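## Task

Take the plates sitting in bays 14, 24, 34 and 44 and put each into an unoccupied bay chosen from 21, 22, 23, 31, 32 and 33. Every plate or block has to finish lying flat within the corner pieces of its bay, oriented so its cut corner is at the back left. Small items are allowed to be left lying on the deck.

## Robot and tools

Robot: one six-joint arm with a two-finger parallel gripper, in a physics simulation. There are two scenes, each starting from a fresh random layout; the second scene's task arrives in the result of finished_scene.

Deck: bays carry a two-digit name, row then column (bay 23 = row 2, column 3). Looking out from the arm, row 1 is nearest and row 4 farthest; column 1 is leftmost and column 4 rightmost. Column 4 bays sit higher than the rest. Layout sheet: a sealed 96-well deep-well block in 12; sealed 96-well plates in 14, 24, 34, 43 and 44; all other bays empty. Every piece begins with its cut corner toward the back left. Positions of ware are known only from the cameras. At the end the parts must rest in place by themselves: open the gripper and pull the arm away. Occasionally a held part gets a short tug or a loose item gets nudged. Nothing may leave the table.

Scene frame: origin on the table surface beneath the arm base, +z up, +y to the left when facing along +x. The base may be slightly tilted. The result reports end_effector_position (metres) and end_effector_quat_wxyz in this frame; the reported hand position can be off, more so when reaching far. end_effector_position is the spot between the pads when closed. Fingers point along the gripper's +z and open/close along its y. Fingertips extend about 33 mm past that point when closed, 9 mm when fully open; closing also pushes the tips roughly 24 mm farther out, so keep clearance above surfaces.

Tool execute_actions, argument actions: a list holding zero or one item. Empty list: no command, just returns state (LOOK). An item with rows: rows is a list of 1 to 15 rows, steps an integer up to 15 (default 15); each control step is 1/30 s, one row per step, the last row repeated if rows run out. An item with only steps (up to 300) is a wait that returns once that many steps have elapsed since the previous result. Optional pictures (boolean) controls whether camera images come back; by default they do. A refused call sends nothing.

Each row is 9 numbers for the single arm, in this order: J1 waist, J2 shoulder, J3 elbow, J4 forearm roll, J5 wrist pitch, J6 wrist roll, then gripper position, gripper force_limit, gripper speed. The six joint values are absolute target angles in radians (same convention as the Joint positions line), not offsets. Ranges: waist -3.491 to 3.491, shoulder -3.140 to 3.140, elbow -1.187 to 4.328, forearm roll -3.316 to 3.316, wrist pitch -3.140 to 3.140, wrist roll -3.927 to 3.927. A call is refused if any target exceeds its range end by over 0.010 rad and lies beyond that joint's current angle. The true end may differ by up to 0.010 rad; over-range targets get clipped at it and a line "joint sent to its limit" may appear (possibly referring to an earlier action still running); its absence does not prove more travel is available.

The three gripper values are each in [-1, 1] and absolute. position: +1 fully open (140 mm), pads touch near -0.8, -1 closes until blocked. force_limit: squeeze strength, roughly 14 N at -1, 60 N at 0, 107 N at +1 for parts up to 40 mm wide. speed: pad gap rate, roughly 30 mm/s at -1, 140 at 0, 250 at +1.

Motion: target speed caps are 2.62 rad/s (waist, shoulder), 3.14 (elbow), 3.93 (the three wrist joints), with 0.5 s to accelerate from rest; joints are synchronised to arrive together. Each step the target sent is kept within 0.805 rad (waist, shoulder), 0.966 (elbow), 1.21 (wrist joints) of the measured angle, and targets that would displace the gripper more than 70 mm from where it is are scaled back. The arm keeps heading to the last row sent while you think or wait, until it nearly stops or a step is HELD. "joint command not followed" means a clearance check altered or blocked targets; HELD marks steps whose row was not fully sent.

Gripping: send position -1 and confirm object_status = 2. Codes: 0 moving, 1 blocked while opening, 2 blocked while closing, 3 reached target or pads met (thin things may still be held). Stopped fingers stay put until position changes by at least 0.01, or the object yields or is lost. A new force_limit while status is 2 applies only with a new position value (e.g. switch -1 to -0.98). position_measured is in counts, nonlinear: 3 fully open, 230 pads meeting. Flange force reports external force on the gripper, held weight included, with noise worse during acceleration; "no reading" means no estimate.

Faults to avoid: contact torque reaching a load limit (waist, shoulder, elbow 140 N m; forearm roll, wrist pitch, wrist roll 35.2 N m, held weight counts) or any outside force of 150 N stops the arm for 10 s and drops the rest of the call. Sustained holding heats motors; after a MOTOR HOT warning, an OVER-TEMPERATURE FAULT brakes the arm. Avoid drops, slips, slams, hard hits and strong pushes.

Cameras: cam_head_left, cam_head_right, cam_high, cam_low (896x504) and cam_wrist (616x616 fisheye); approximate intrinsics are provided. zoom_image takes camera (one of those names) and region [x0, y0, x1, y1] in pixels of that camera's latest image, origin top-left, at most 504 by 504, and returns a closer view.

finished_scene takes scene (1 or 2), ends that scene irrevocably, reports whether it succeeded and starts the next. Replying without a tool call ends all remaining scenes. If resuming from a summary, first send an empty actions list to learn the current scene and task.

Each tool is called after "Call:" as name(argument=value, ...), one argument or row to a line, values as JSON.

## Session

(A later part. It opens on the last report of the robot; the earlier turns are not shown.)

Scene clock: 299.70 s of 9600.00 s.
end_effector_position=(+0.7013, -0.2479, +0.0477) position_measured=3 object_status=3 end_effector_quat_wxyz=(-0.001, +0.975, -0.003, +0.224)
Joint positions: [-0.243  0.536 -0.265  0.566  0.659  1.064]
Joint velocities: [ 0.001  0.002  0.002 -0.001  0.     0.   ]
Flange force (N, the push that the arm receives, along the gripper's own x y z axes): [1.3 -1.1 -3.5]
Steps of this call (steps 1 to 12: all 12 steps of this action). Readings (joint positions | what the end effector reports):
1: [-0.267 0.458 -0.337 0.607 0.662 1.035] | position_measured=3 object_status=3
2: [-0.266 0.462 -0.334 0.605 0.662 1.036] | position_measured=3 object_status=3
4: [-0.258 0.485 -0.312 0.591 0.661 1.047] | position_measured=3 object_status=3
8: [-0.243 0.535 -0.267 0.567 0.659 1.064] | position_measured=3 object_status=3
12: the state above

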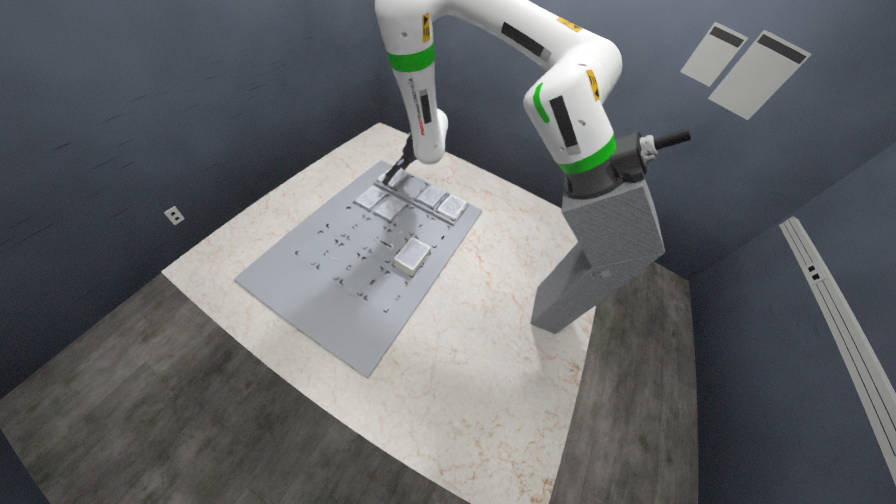

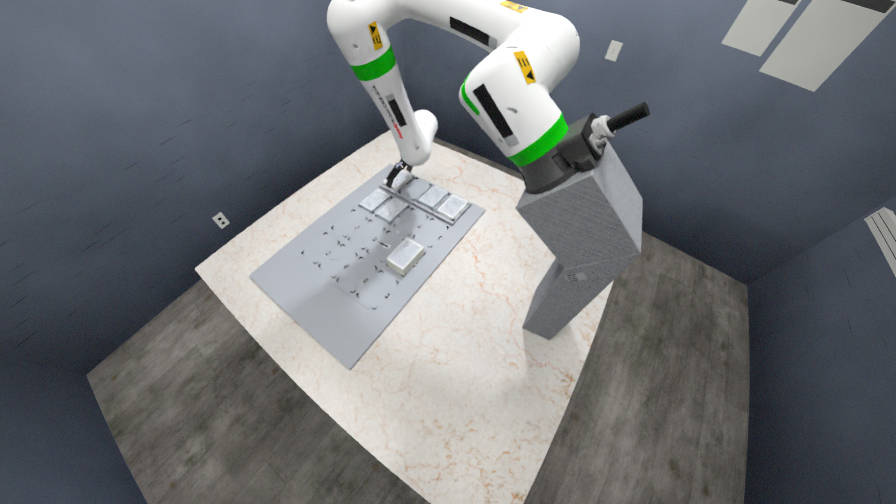

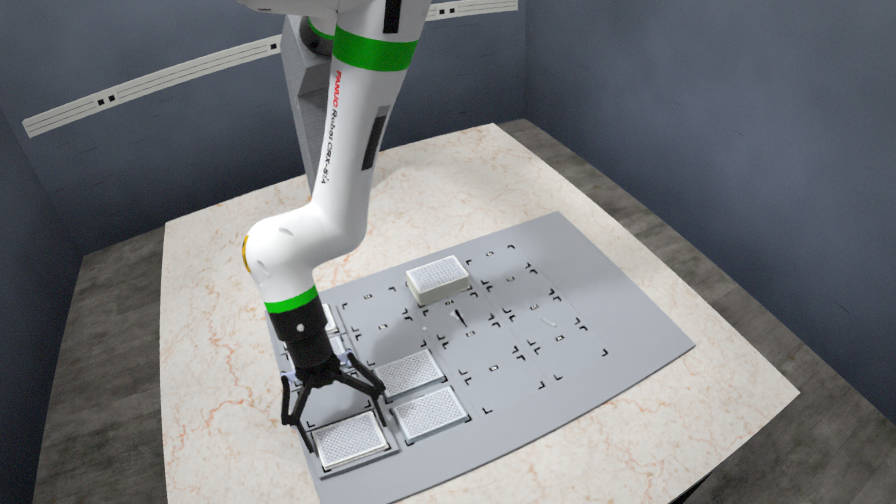

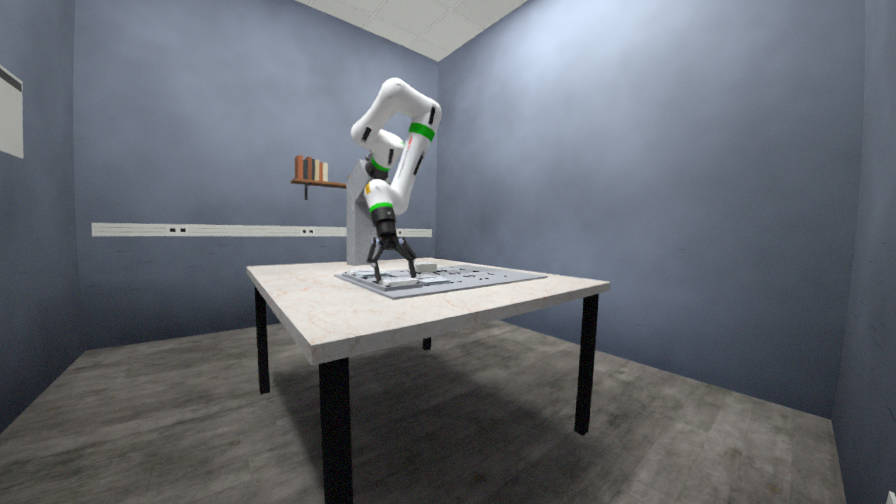

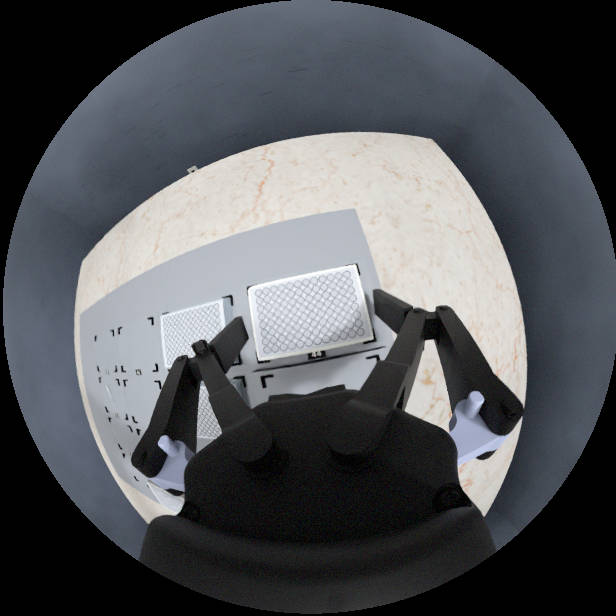

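Call:
execute_actions(
  actions=[
    {"rows":[[-0.24,0.5447,-0.2578,0.5618,0.6583,1.0675,-1,0.2,-1]]},
  ],
  pictures=false,
)

Call:
execute_actions(
  actions=[
    {"rows":[[-0.24,0.5447,-0.2578,0.5618,0.6583,1.0675,-1,0.2,-1],[-0.24,0.5447,-0.2578,0.5618,0.6583,1.0675,-1,0.2,-1],[-0.2404,0.5436,-0.2588,0.5624,0.6583,1.0671,-1,0.2,-1],[-0.2404,0.5436,-0.2588,0.5624,0.6583,1.0671,-1,0.2,-1],[-0.2407,0.5425,-0.2598,0.563,0.6584,1.0667,-1,0.2,-1]]},
  ],
  pictures=false,
)

Call:
execute_actions(
  actions=[
    {"rows":[[-0.2669,0.4582,-0.337,0.6066,0.6621,1.0353,-1,0.2,-1]],"steps":10},
  ],
  pictures=false,
)

Call:
execute_actions(
  actions=[
    {"rows":[[0.4567,0.2755,-0.4002,-0.693,0.5623,1.989,-1,0.2,-1]]},
  ],
  pictures=false,
)

Call:
execute_actions(
  actions=[
    {"steps":25},
  ],
  pictures=false,
)

Call:
execute_actions(
  actions=[
    {"rows":[[0.4453,0.3927,-0.3296,-0.6336,0.5946,1.9266,-1,0.2,-1]]},
  ],
)

Call:
zoom_image(
  camera="cam_wrist",
  region=[210,200,410,400],
)

Scene clock: 315.30 s of 9600.00 s.
end_effector_position=(+0.7011, -0.2479, +0.0439) position_measured=25 object_status=0 end_effector_quat_wxyz=(-0.002, +0.975, -0.003, +0.224)
Joint positions: [-0.24   0.545 -0.258  0.562  0.658  1.067]
Joint velocities: [ 0.001  0.     0.    -0.     0.    -0.   ]
Flange force (N, the push that the arm receives, along the gripper's own x y z axes): [2.5 1.0 -0.9]
Steps of this call (steps 1 to 15: the robot went on to your last target; steps 16 to 90: nothing new was sent; then 12.10 s passed at rest; steps 91 to 105: all 15 steps of this action). Readings (joint positions | what the end effector reports):
91: [-0.242 0.537 -0.265 0.566 0.659 1.065] | position_measured=3 object_status=0
92: [-0.242 0.539 -0.263 0.565 0.659 1.065] | position_measured=4 object_status=0
94: [-0.240 0.543 -0.259 0.563 0.658 1.067] | position_measured=7 object_status=0
98: [-0.240 0.545 -0.258 0.562 0.658 1.067] | position_measured=14 object_status=0
105: the state above

Scene clock: 315.80 s of 9600.00 s.
end_effector_position=(+0.7011, -0.2479, +0.0448) position_measured=39 object_status=2 end_effector_quat_wxyz=(-0.001, +0.975, -0.003, +0.224)
Joint positions: [-0.241  0.543 -0.26   0.563  0.658  1.067]
Joint velocities: [-0.002 -0.     0.     0.001 -0.001 -0.   ]
Flange force (N, the push that the arm receives, along the gripper's own x y z axes): [-1.6 -5.7 -37.4]
Steps of this call (steps 1 to 15: all 15 steps of this action). Readings (joint positions | what the end effector reports):
1: [-0.240 0.545 -0.258 0.562 0.658 1.067] | position_measured=27 object_status=0
2: [-0.240 0.545 -0.258 0.562 0.658 1.067] | position_measured=28 object_status=0
4: [-0.240 0.544 -0.258 0.562 0.658 1.067] | position_measured=31 object_status=0
8: [-0.240 0.543 -0.260 0.562 0.658 1.067] | position_measured=38 object_status=0
15: the state above

Scene clock: 316.13 s of 9600.00 s.
end_effector_position=(+0.7002, -0.2472, +0.0821) position_measured=40 object_status=2 end_effector_quat_wxyz=(-0.001, +0.975, -0.003, +0.224)
Joint positions: [-0.267  0.459 -0.337  0.606  0.662  1.035]
Joint velocities: [-0.001 -0.002 -0.008  0.004  0.    -0.004]
Flange force (N, the push that the arm receives, along the gripper's own x y z axes): [2.9 2.5 -1.1]
Steps of this call (steps 1 to 10: all 10 steps of this action). Readings (joint positions | what the end effector reports):
1: [-0.241 0.542 -0.260 0.563 0.658 1.067] | position_measured=39 object_status=2
2: [-0.242 0.539 -0.263 0.565 0.658 1.065] | position_measured=39 object_status=2
4: [-0.249 0.515 -0.285 0.577 0.660 1.056] | position_measured=40 object_status=2
8: [-0.266 0.461 -0.334 0.605 0.662 1.037] | position_measured=40 object_status=2
10: the state above

Scene clock: 316.63 s of 9600.00 s.
end_effector_position=(+0.7016, -0.1159, +0.0767) position_measured=40 object_status=2 end_effector_quat_wxyz=(+0.009, +0.964, +0.008, +0.265)
Joint positions: [ 0.051  0.378 -0.365  0.044  0.616  1.454]
Joint velocities: [ 0.772 -0.195 -0.067 -1.393 -0.102  1.013]
Flange force (N, the push that the arm receives, along the gripper's own x y z axes): [3.1 -2.2 3.7]
Steps of this call (steps 1 to 15: all 15 steps of this action). Readings (joint positions | what the end effector reports):
1: [-0.267 0.458 -0.337 0.606 0.662 1.035] | position_measured=40 object_status=2
2: [-0.264 0.458 -0.337 0.602 0.661 1.039] | position_measured=40 object_status=2
4: [-0.243 0.452 -0.339 0.566 0.656 1.068] | position_measured=40 object_status=2
8: [-0.142 0.426 -0.348 0.395 0.642 1.200] | position_measured=40 object_status=2
15: the state above

Scene clock: 317.47 s of 9600.00 s.
end_effector_position=(+0.5924, +0.0804, +0.0797) position_measured=40 object_status=2 end_effector_quat_wxyz=(-0.002, +0.975, -0.004, +0.224)
Joint positions: [ 0.457  0.276 -0.4   -0.693  0.562  1.989]
Joint velocities: [ 0.001 -0.001 -0.    -0.001 -0.001  0.   ]
Flange force (N, the push that the arm receives, along the gripper's own x y z axes): [1.9 0.0 -3.7]
Steps of this call (steps 1 to 25: the robot went on to your last target). Readings (joint positions | what the end effector reports):
1: [0.077 0.371 -0.367 -0.003 0.613 1.488] | position_measured=40 object_status=2
2: [0.102 0.365 -0.369 -0.049 0.609 1.522] | position_measured=40 object_status=2
4: [0.152 0.352 -0.374 -0.139 0.603 1.587] | position_measured=40 object_status=2
8: [0.246 0.329 -0.382 -0.311 0.590 1.712] | position_measured=40 object_status=2
25: the state above

Scene clock: 317.97 s of 9600.00 s.
end_effector_position=(+0.5941, +0.0805, +0.0385) position_measured=40 object_status=2 end_effector_quat_wxyz=(-0.001, +0.975, -0.004, +0.224)
Joint positions: [ 0.445  0.393 -0.33  -0.634  0.595  1.927]
Joint velocities: [ 0.     0.001  0.001  0.001  0.    -0.001]
Flange force (N, the push that the arm receives, along the gripper's own x y z axes): [0.8 1.2 4.3]
Steps of this call (steps 1 to 15: all 15 steps of this action). Readings (joint positions | what the end effector reports):
1: [0.457 0.276 -0.400 -0.693 0.562 1.989] | position_measured=40 object_status=2
2: [0.457 0.278 -0.399 -0.692 0.563 1.988] | position_measured=40 object_status=2
4: [0.455 0.300 -0.385 -0.681 0.569 1.976] | position_measured=40 object_status=2
8: [0.447 0.378 -0.338 -0.641 0.591 1.934] | position_measured=40 object_status=2
15: the state above

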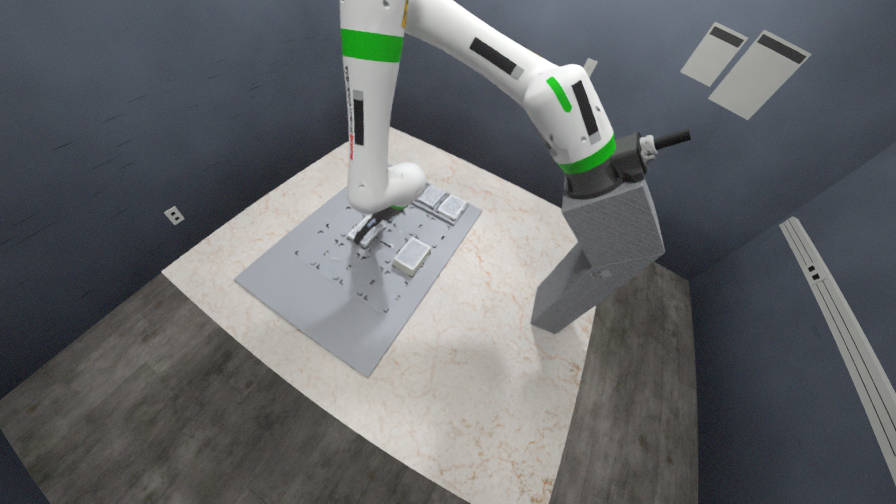

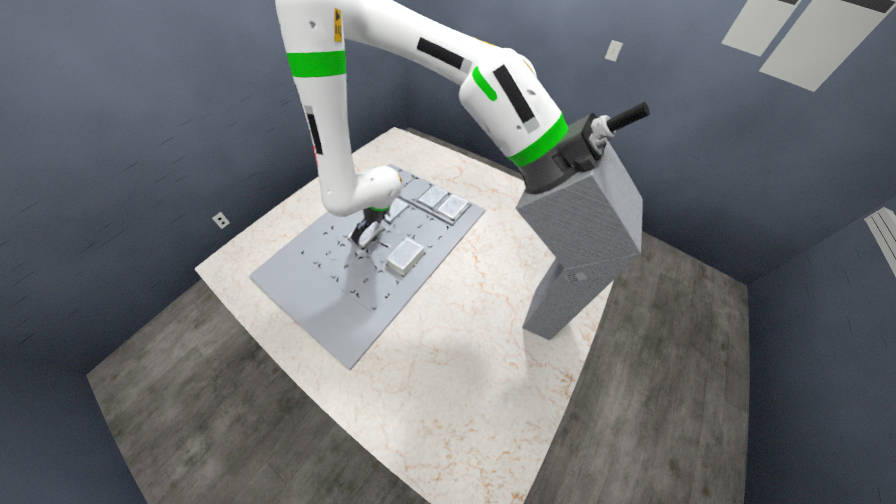

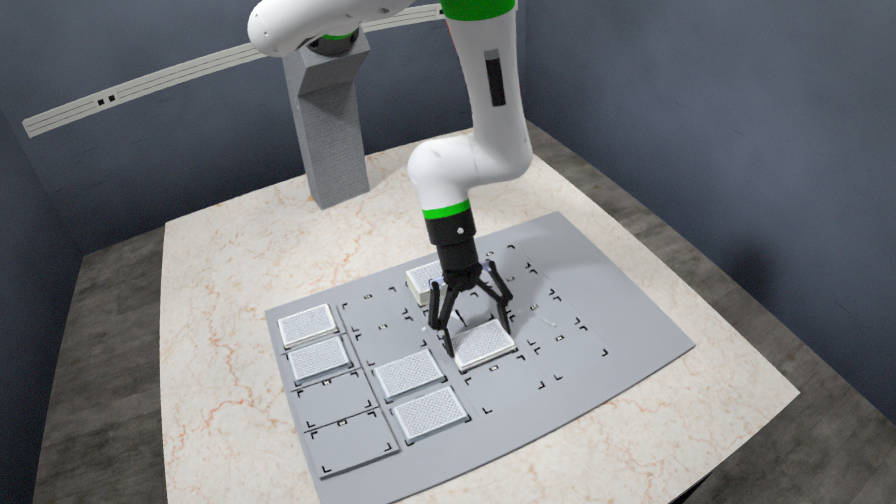

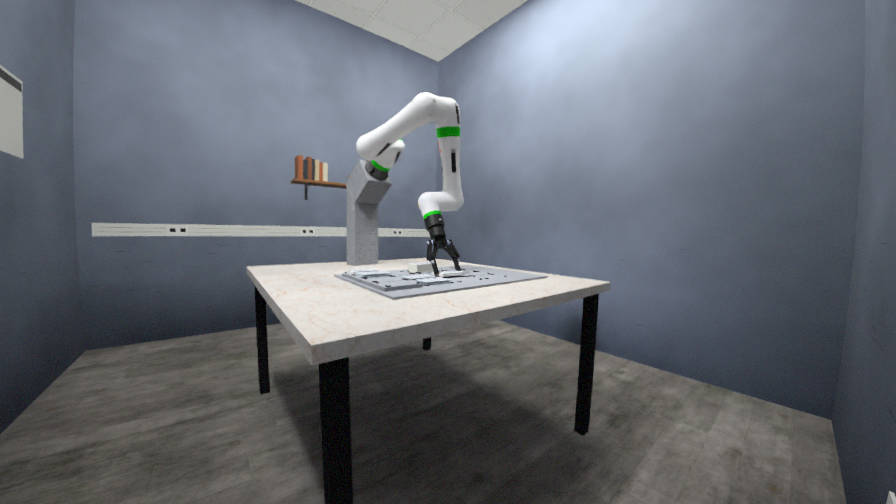

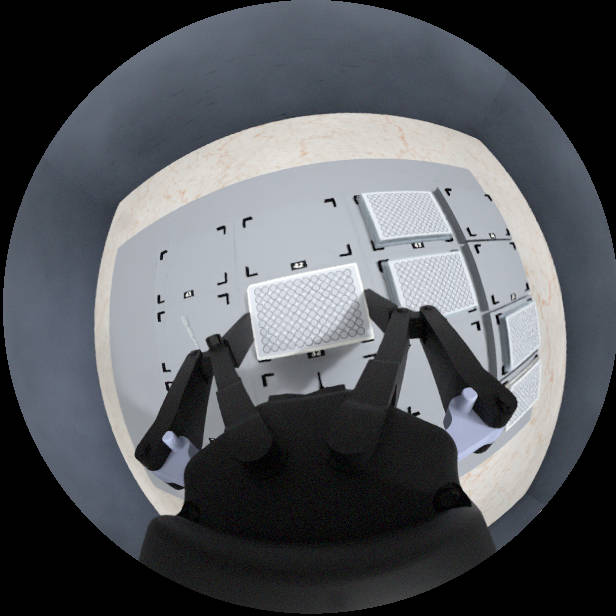

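Region (210, 200, 410, 400) of cam_wrist's 616x616 image, scaled by 2.520, with more detail than that image has.

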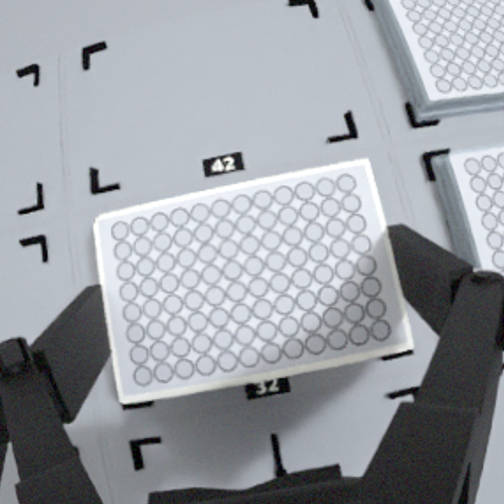

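Call:
execute_actions(
  actions=[
    {"rows":[[0.4455,0.3955,-0.3279,-0.6322,0.5954,1.9251,-1,0.2,-1],[0.4453,0.3983,-0.3262,-0.6308,0.5961,1.9236,-1,0.2,-1],[0.4453,0.3983,-0.3262,-0.6308,0.5961,1.9236,-1,0.2,-1],[0.445,0.4011,-0.3246,-0.6293,0.5969,1.9221,-1,0.2,-1],[0.445,0.4011,-0.3246,-0.6293,0.5969,1.9221,-1,0.2,-1],[0.4447,0.4039,-0.3229,-0.6279,0.5977,1.9206,-1,0.2,-1],[0.4447,0.4039,-0.3229,-0.6279,0.5977,1.9206,-1,0.2,-1],[0.4444,0.4067,-0.3212,-0.6265,0.5984,1.9191,-1,0.2,-1]]},
  ],
  pictures=false,
)

Scene clock: 327.20 s of 9600.00 s.
end_effector_position=(+0.5939, +0.0808, +0.0334) position_measured=40 object_status=2 end_effector_quat_wxyz=(-0.002, +0.975, -0.004, +0.224)
Joint positions: [ 0.444  0.407 -0.321 -0.627  0.598  1.919]
Joint velocities: [-0.001  0.001  0.001  0.001  0.001 -0.001]
Flange force (N, the push that the arm receives, along the gripper's own x y z axes): [4.4 1.7 2.3]
Steps of this call (steps 1 to 15: the robot went on to your last target; steps 16 to 90: nothing new was sent; then 5.73 s passed at rest; steps 91 to 105: all 15 steps of this action). Readings (joint positions | what the end effector reports):
91: [0.445 0.393 -0.330 -0.634 0.595 1.927] | position_measured=40 object_status=2
92: [0.445 0.394 -0.329 -0.633 0.595 1.926] | position_measured=40 object_status=2
94: [0.445 0.397 -0.327 -0.631 0.596 1.924] | position_measured=40 object_status=2
98: [0.445 0.403 -0.324 -0.629 0.597 1.921] | position_measured=40 object_status=2
105: the state above

Call:
execute_actions(
  actions=[
    {"rows":[[0.4441,0.4095,-0.3195,-0.6251,0.5992,1.9176,-1,0.2,-1],[0.4441,0.4095,-0.3195,-0.6251,0.5992,1.9176,-1,0.2,-1],[0.4439,0.4123,-0.3178,-0.6237,0.6,1.9161,-1,0.2,-1]],"steps":10},
  ],
  pictures=false,
)

Call:
execute_actions(
  actions=[
    {"rows":[[0.4439,0.4123,-0.3178,-0.6237,0.6,1.9161,1,0.2,-0.7]],"steps":12},
  ],
  pictures=false,
)

Call:
execute_actions(
  actions=[
    {"rows":[[0.4567,0.2755,-0.4002,-0.693,0.5623,1.989,1,0,0]],"steps":11},
  ],
  pictures=false,
)

Call:
execute_actions(
  actions=[
    {"rows":[[-0.3081,0.598,-0.677,0.452,1.0905,1.3245,1,0,0]]},
  ],
  pictures=false,
)

Call:
execute_actions(
  actions=[
    {"steps":25},
  ],
  pictures=false,
)

Call:
execute_actions(
  actions=[
    {"rows":[[-0.2769,0.6769,-0.5979,0.418,1.0867,1.3338,1,0,0]],"steps":12},
  ],
)

Call:
zoom_image(
  camera="cam_wrist",
  region=[210,200,410,400],
)

Call:
zoom_image(
  camera="cam_high",
  region=[360,290,540,410],
)

Scene clock: 353.53 s of 9600.00 s.
end_effector_position=(+0.5938, +0.0809, +0.0314) position_measured=40 object_status=2 end_effector_quat_wxyz=(-0.002, +0.975, -0.004, +0.224)
Joint positions: [ 0.444  0.412 -0.318 -0.624  0.6    1.916]
Joint velocities: [ 0.002  0.001  0.     0.    -0.    -0.001]
Flange force (N, the push that the arm receives, along the gripper's own x y z axes): [7.8 -4.3 -6.7]
Steps of this call (steps 1 to 15: the robot went on to your last target; steps 16 to 90: nothing new was sent; then 23.00 s passed at rest; steps 91 to 100: all 10 steps of this action). Readings (joint positions | what the end effector reports):
91: [0.444 0.407 -0.321 -0.626 0.598 1.919] | position_measured=40 object_status=2
92: [0.444 0.408 -0.321 -0.626 0.599 1.919] | position_measured=40 object_status=2
94: [0.444 0.410 -0.319 -0.625 0.599 1.917] | position_measured=40 object_status=2
98: [0.444 0.412 -0.318 -0.624 0.600 1.916] | position_measured=40 object_status=2
100: the state above

Scene clock: 353.93 s of 9600.00 s.
end_effector_position=(+0.5938, +0.0808, +0.0313) position_measured=4 object_status=0 end_effector_quat_wxyz=(-0.002, +0.975, -0.004, +0.224)
Joint positions: [ 0.444  0.412 -0.318 -0.624  0.6    1.916]
Joint velocities: [-0.    -0.001  0.     0.001  0.     0.001]
Flange force (N, the push that the arm receives, along the gripper's own x y z axes): [0.7 0.4 2.3]
Steps of this call (steps 1 to 12: all 12 steps of this action). Readings (joint positions | what the end effector reports):
1: [0.444 0.412 -0.318 -0.624 0.600 1.916] | position_measured=40 object_status=0
2: [0.444 0.412 -0.318 -0.624 0.600 1.916] | position_measured=40 object_status=0
4: [0.444 0.412 -0.318 -0.624 0.600 1.916] | position_measured=31 object_status=0
8: [0.444 0.412 -0.318 -0.624 0.600 1.916] | position_measured=18 object_status=0
12: the state above

Scene clock: 354.30 s of 9600.00 s.
end_effector_position=(+0.5925, +0.0805, +0.0795) position_measured=3 object_status=3 end_effector_quat_wxyz=(-0.002, +0.975, -0.004, +0.224)
Joint positions: [ 0.457  0.276 -0.4   -0.693  0.563  1.989]
Joint velocities: [ 0.002 -0.024 -0.016 -0.015 -0.009  0.015]
Flange force (N, the push that the arm receives, along the gripper's own x y z axes): [9.6 3.7 -19.0]
Steps of this call (steps 1 to 11: all 11 steps of this action). Readings (joint positions | what the end effector reports):
1: [0.444 0.412 -0.318 -0.624 0.600 1.916] | position_measured=3 object_status=0
2: [0.444 0.410 -0.319 -0.624 0.600 1.917] | position_measured=3 object_status=0
4: [0.446 0.387 -0.333 -0.636 0.593 1.929] | position_measured=3 object_status=0
8: [0.454 0.300 -0.385 -0.680 0.569 1.976] | position_measured=3 object_status=3
11: the state above

Scene clock: 354.80 s of 9600.00 s.
end_effector_position=(+0.5959, -0.0976, +0.0726) position_measured=3 object_status=3 end_effector_quat_wxyz=(+0.061, +0.965, +0.032, +0.253)
Joint positions: [ 0.179  0.393 -0.501 -0.277  0.755  1.747]
Joint velocities: [-0.761  0.319 -0.274  1.129  0.521 -0.657]
Flange force (N, the push that the arm receives, along the gripper's own x y z axes): [2.7 4.9 1.5]
Steps of this call (steps 1 to 15: all 15 steps of this action). Readings (joint positions | what the end effector reports):
1: [0.457 0.276 -0.400 -0.693 0.562 1.989] | position_measured=3 object_status=3
2: [0.454 0.277 -0.401 -0.688 0.565 1.986] | position_measured=3 object_status=3
4: [0.430 0.288 -0.410 -0.652 0.583 1.964] | position_measured=3 object_status=3
8: [0.344 0.324 -0.441 -0.524 0.642 1.890] | position_measured=3 object_status=3
15: the state above

Scene clock: 355.63 s of 9600.00 s.
end_effector_position=(+0.4857, -0.2467, +0.0815) position_measured=3 object_status=3 end_effector_quat_wxyz=(-0.001, +0.975, -0.004, +0.224)
Joint positions: [-0.308  0.598 -0.677  0.452  1.09   1.325]
Joint velocities: [-0.     0.001 -0.     0.     0.     0.001]
Flange force (N, the push that the arm receives, along the gripper's own x y z axes): [2.5 0.3 -0.3]
Steps of this call (steps 1 to 25: the robot went on to your last target). Readings (joint positions | what the end effector reports):
1: [0.153 0.404 -0.510 -0.238 0.773 1.724] | position_measured=3 object_status=3
2: [0.126 0.416 -0.520 -0.198 0.791 1.701] | position_measured=3 object_status=3
4: [0.070 0.439 -0.540 -0.114 0.830 1.653] | position_measured=3 object_status=3
8: [-0.050 0.489 -0.584 0.065 0.913 1.548] | position_measured=3 object_status=3
25: the state above

Scene clock: 356.03 s of 9600.00 s.
end_effector_position=(+0.4871, -0.2478, +0.0469) position_measured=3 object_status=3 end_effector_quat_wxyz=(-0.001, +0.975, -0.004, +0.224)
Joint positions: [-0.277  0.677 -0.598  0.418  1.087  1.334]
Joint velocities: [ 0.001  0.002  0.003 -0.     0.     0.001]
Flange force (N, the push that the arm receives, along the gripper's own x y z axes): [2.4 3.3 0.5]
Steps of this call (steps 1 to 12: all 12 steps of this action). Readings (joint positions | what the end effector reports):
1: [-0.308 0.598 -0.677 0.452 1.090 1.325] | position_measured=3 object_status=3
2: [-0.307 0.602 -0.674 0.451 1.090 1.325] | position_measured=3 object_status=3
4: [-0.297 0.625 -0.649 0.439 1.089 1.329] | position_measured=3 object_status=3
8: [-0.278 0.675 -0.600 0.419 1.087 1.334] | position_measured=3 object_status=3
12: the state above

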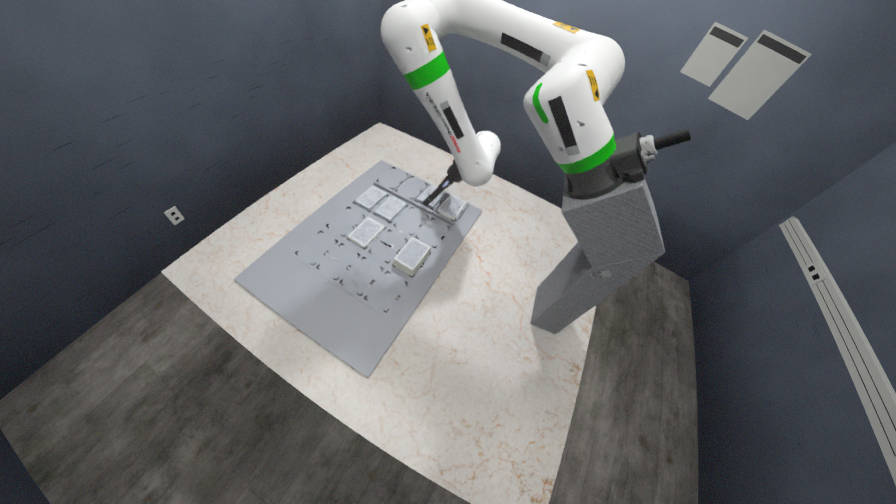

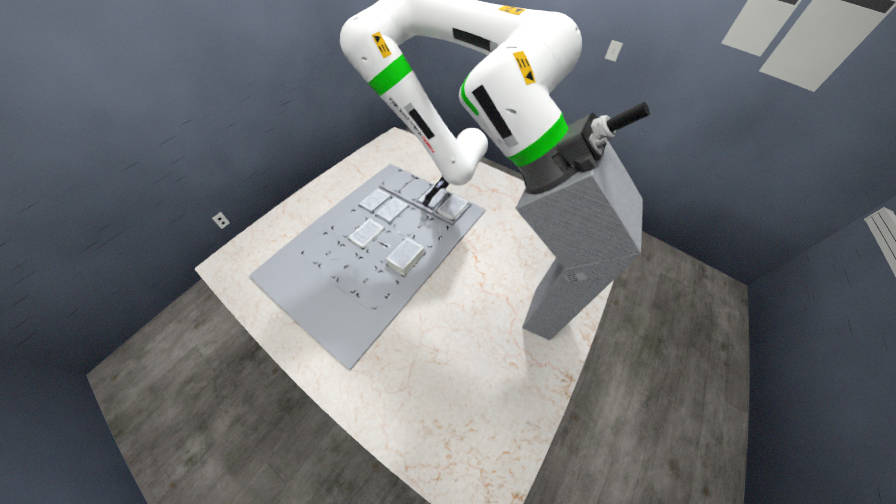

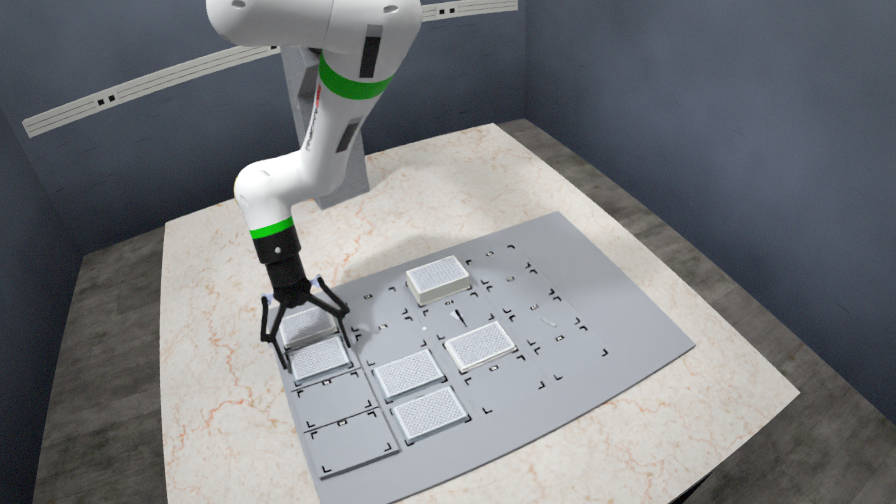

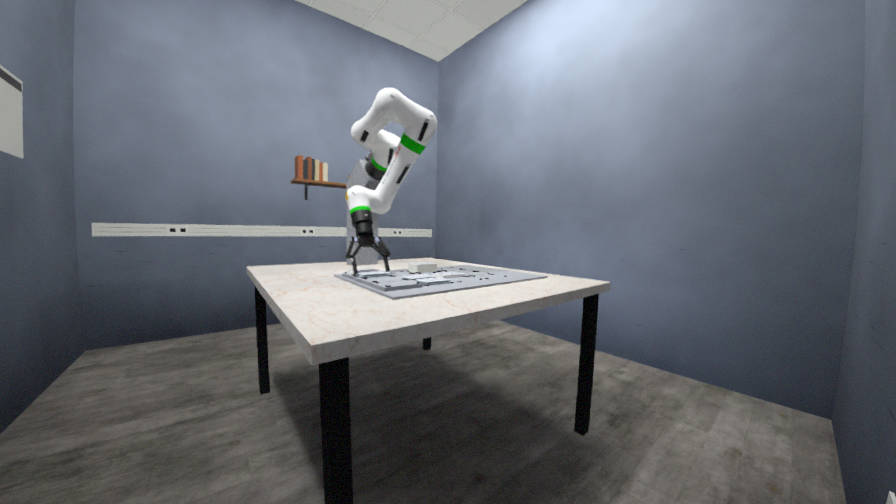

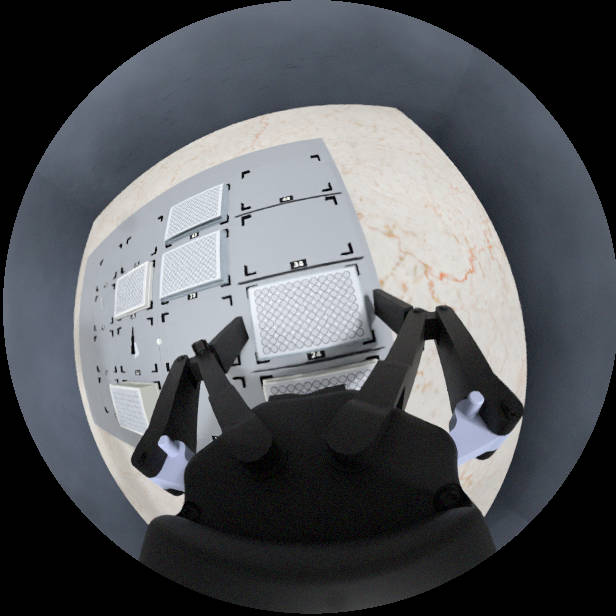

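Region (210, 200, 410, 400) of cam_wrist's 616x616 image, scaled by 2.520, with more detail than that image has.

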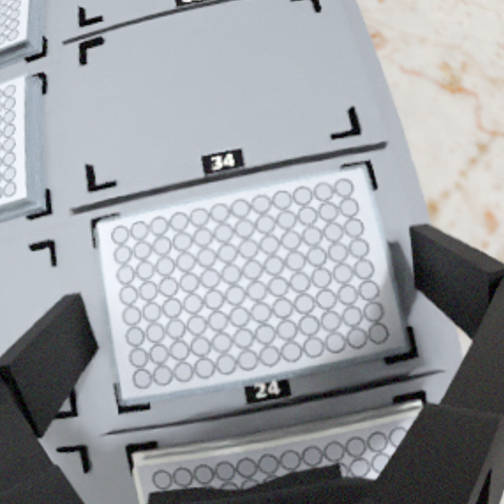

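Region (360, 290, 540, 410) of cam_high's 896x504 image, scaled by 2.800, with more detail than that image has.

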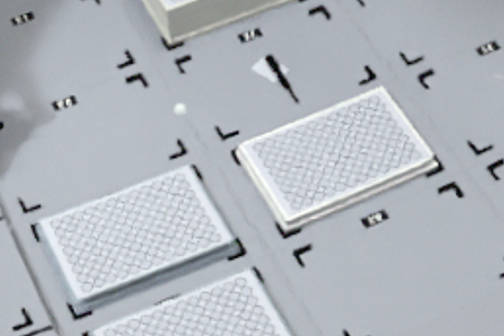

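Call:
execute_actions(
  actions=[
    {"rows":[[-0.2755,0.6755,-0.5993,0.4164,1.0864,1.3344,0.78,0.2,-0.8]],"steps":12},
  ],
  pictures=false,
)

Call:
execute_actions(
  actions=[
    {"rows":[[-0.2755,0.6755,-0.5993,0.4164,1.0864,1.3344,-1,0.2,-1],[-0.2759,0.6744,-0.6004,0.4169,1.0864,1.3343,-1,0.2,-1],[-0.2759,0.6744,-0.6004,0.4169,1.0864,1.3343,-1,0.2,-1],[-0.2764,0.6732,-0.6016,0.4174,1.0865,1.3341,-1,0.2,-1]]},
  ],
  pictures=false,
)

Call:
execute_actions(
  actions=[
    {"rows":[[-0.3031,0.6056,-0.6694,0.4467,1.0898,1.3261,-1,0.2,-1]],"steps":9},
  ],
  pictures=false,
)

Call:
execute_actions(
  actions=[
    {"rows":[[0.1664,0.4829,-0.7299,-0.0777,1.0029,1.4831,-1,0.2,-1]]},
  ],
  pictures=false,
)

Call:
execute_actions(
  actions=[
    {"steps":8},
  ],
  pictures=false,
)

Call:
execute_actions(
  actions=[
    {"rows":[[0.1659,0.5737,-0.648,-0.0767,1.0118,1.4821,-1,0.2,-1]],"steps":13},
  ],
)

Call:
zoom_image(
  camera="cam_wrist",
  region=[210,200,410,400],
)

Call:
zoom_image(
  camera="cam_high",
  region=[340,290,460,380],
)

Scene clock: 381.13 s of 9600.00 s.
end_effector_position=(+0.4870, -0.2471, +0.0471) position_measured=31 object_status=0 end_effector_quat_wxyz=(-0.001, +0.975, -0.004, +0.224)
Joint positions: [-0.276  0.676 -0.599  0.416  1.086  1.334]
Joint velocities: [ 0.001 -0.    -0.     0.001  0.     0.   ]
Flange force (N, the push that the arm receives, along the gripper's own x y z axes): [2.8 4.2 -8.6]
Steps of this call (steps 1 to 15: the robot went on to your last target; steps 16 to 90: nothing new was sent; then 21.70 s passed at rest; steps 91 to 102: all 12 steps of this action). Readings (joint positions | what the end effector reports):
91: [-0.277 0.677 -0.598 0.418 1.087 1.334] | position_measured=3 object_status=0
92: [-0.276 0.677 -0.598 0.417 1.087 1.334] | position_measured=4 object_status=0
94: [-0.276 0.676 -0.599 0.417 1.086 1.334] | position_measured=10 object_status=0
98: [-0.276 0.676 -0.599 0.416 1.086 1.334] | position_measured=21 object_status=0
102: the state above

Scene clock: 381.63 s of 9600.00 s.
end_effector_position=(+0.4870, -0.2471, +0.0481) position_measured=41 object_status=2 end_effector_quat_wxyz=(-0.001, +0.975, -0.004, +0.224)
Joint positions: [-0.276  0.673 -0.602  0.417  1.086  1.334]
Joint velocities: [ 0.001  0.    -0.     0.001 -0.001  0.   ]
Flange force (N, the push that the arm receives, along the gripper's own x y z axes): [0.9 0.1 -24.7]
Steps of this call (steps 1 to 15: all 15 steps of this action). Readings (joint positions | what the end effector reports):
1: [-0.276 0.676 -0.599 0.416 1.086 1.334] | position_measured=31 object_status=0
2: [-0.276 0.675 -0.599 0.416 1.086 1.334] | position_measured=31 object_status=0
4: [-0.276 0.675 -0.600 0.416 1.086 1.334] | position_measured=35 object_status=0
8: [-0.276 0.673 -0.602 0.417 1.086 1.334] | position_measured=41 object_status=0
15: the state above

Scene clock: 381.93 s of 9600.00 s.
end_effector_position=(+0.4860, -0.2464, +0.0777) position_measured=42 object_status=2 end_effector_quat_wxyz=(-0.001, +0.975, -0.004, +0.224)
Joint positions: [-0.303  0.606 -0.669  0.447  1.09   1.326]
Joint velocities: [-0.003 -0.007 -0.012  0.006 -0.    -0.002]
Flange force (N, the push that the arm receives, along the gripper's own x y z axes): [5.2 3.3 -7.2]
Steps of this call (steps 1 to 9: all 9 steps of this action). Readings (joint positions | what the end effector reports):
1: [-0.276 0.673 -0.602 0.417 1.086 1.334] | position_measured=41 object_status=2
2: [-0.278 0.670 -0.605 0.419 1.086 1.334] | position_measured=41 object_status=2
4: [-0.287 0.646 -0.629 0.429 1.088 1.331] | position_measured=42 object_status=2
8: [-0.303 0.607 -0.668 0.446 1.090 1.326] | position_measured=42 object_status=2
9: the state above

Scene clock: 382.43 s of 9600.00 s.
end_effector_position=(+0.4919, -0.1172, +0.0719) position_measured=42 object_status=2 end_effector_quat_wxyz=(+0.001, +0.974, -0.001, +0.226)
Joint positions: [ 0.07   0.508 -0.718  0.03   1.02   1.452]
Joint velocities: [ 0.883 -0.23  -0.112 -0.975 -0.153  0.286]
Flange force (N, the push that the arm receives, along the gripper's own x y z axes): [3.0 -4.4 -4.3]
Steps of this call (steps 1 to 15: all 15 steps of this action). Readings (joint positions | what the end effector reports):
1: [-0.303 0.606 -0.669 0.447 1.090 1.326] | position_measured=42 object_status=2
2: [-0.300 0.605 -0.670 0.443 1.089 1.327] | position_measured=42 object_status=2
4: [-0.276 0.598 -0.673 0.416 1.082 1.337] | position_measured=42 object_status=2
8: [-0.162 0.568 -0.688 0.288 1.060 1.377] | position_measured=42 object_status=2
15: the state above

Scene clock: 382.70 s of 9600.00 s.
end_effector_position=(+0.4854, -0.0834, +0.0748) position_measured=42 object_status=2 end_effector_quat_wxyz=(-0.001, +0.975, -0.004, +0.224)
Joint positions: [ 0.166  0.483 -0.73  -0.078  1.003  1.483]
Joint velocities: [ 0.001 -0.    -0.001 -0.004 -0.001  0.002]
Flange force (N, the push that the arm receives, along the gripper's own x y z axes): [3.7 -1.4 -1.0]
Steps of this call (steps 1 to 8: the robot went on to your last target). Readings (joint positions | what the end effector reports):
1: [0.098 0.501 -0.721 -0.001 1.015 1.461] | position_measured=42 object_status=2
2: [0.121 0.495 -0.724 -0.027 1.011 1.468] | position_measured=42 object_status=2
4: [0.154 0.486 -0.728 -0.064 1.005 1.479] | position_measured=42 object_status=2
8: the state above

Scene clock: 383.13 s of 9600.00 s.
end_effector_position=(+0.4872, -0.0828, +0.0400) position_measured=42 object_status=2 end_effector_quat_wxyz=(-0.001, +0.975, -0.004, +0.224)
Joint positions: [ 0.166  0.574 -0.648 -0.077  1.012  1.482]
Joint velocities: [-0.002  0.002  0.002  0.001  0.001 -0.   ]
Flange force (N, the push that the arm receives, along the gripper's own x y z axes): [0.4 3.7 2.8]
Steps of this call (steps 1 to 13: all 13 steps of this action). Readings (joint positions | what the end effector reports):
1: [0.166 0.483 -0.730 -0.078 1.003 1.483] | position_measured=42 object_status=2
2: [0.166 0.486 -0.727 -0.078 1.003 1.483] | position_measured=42 object_status=2
4: [0.166 0.510 -0.705 -0.078 1.007 1.483] | position_measured=42 object_status=2
8: [0.166 0.569 -0.652 -0.077 1.011 1.482] | position_measured=42 object_status=2
13: the state above

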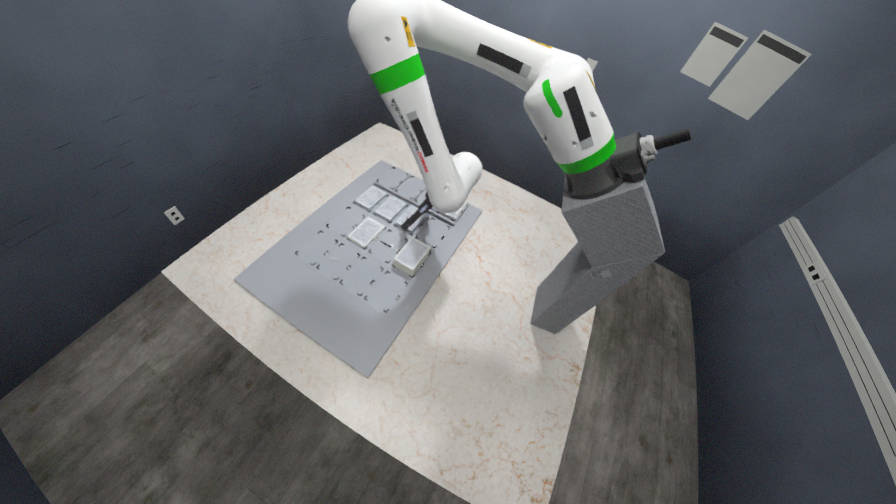

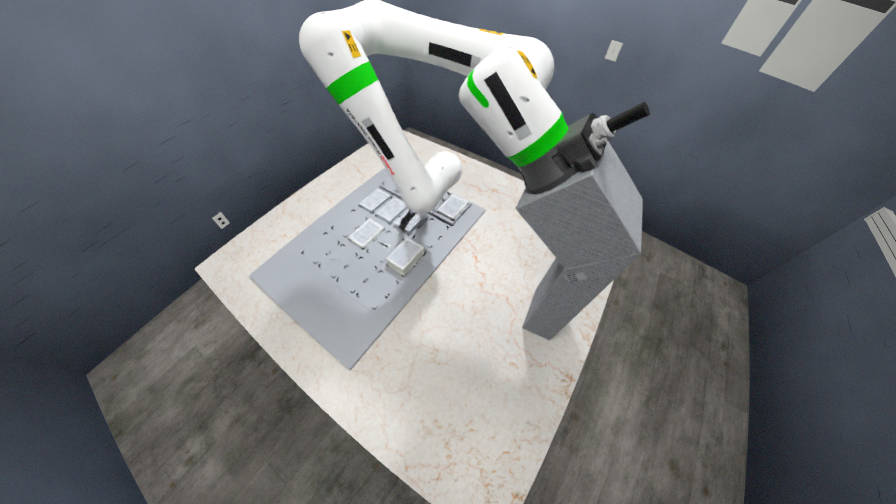

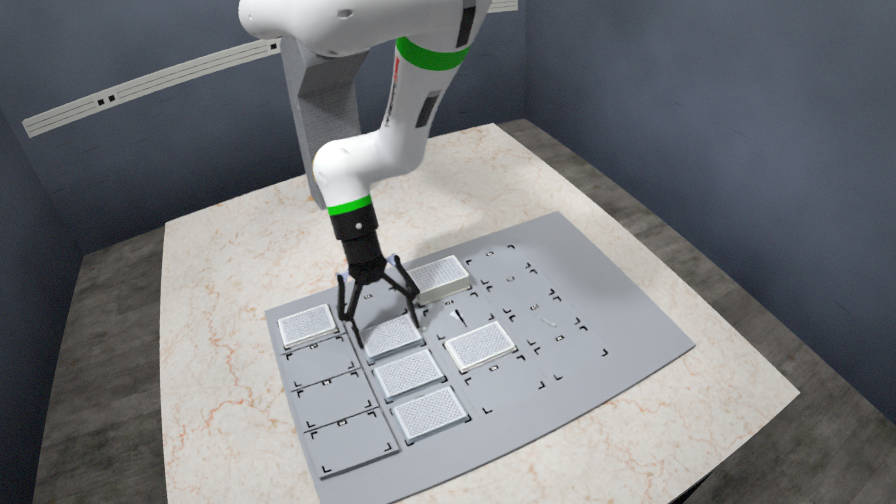

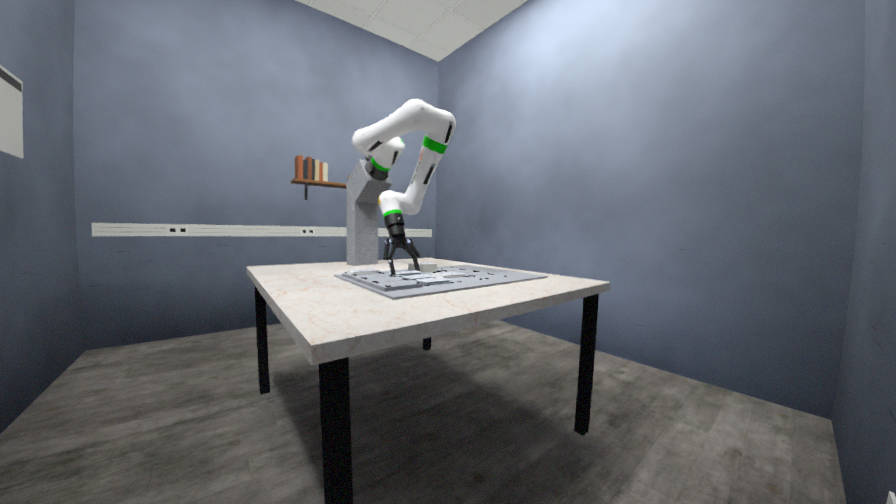

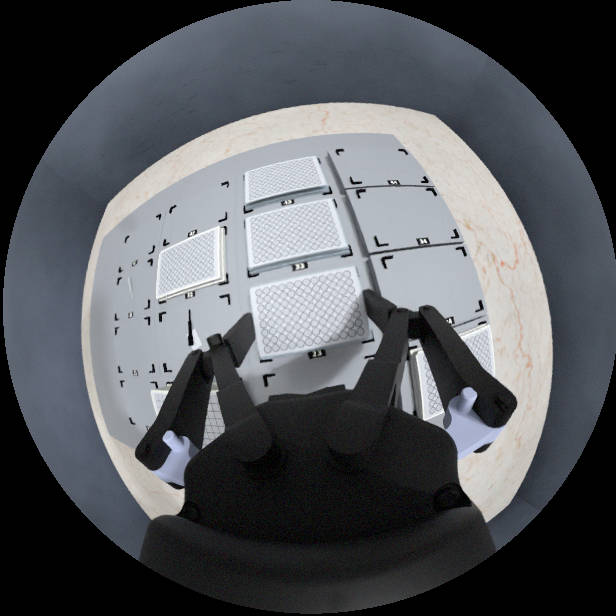

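Region (210, 200, 410, 400) of cam_wrist's 616x616 image, scaled by 2.520, with more detail than that image has.

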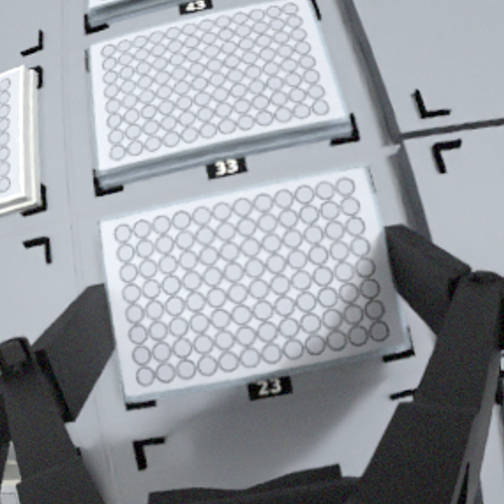

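Region (340, 290, 460, 380) of cam_high's 896x504 image, scaled by 4.200, with more detail than that image has; it fills the top 378 rows of this view, and the rest is white.

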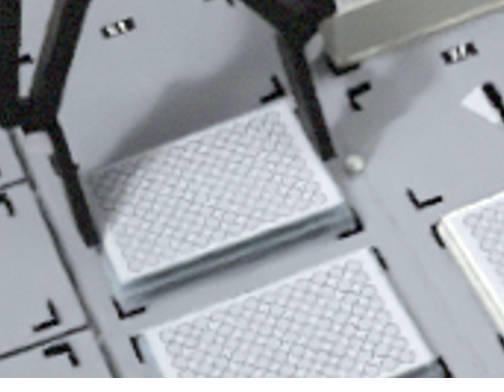

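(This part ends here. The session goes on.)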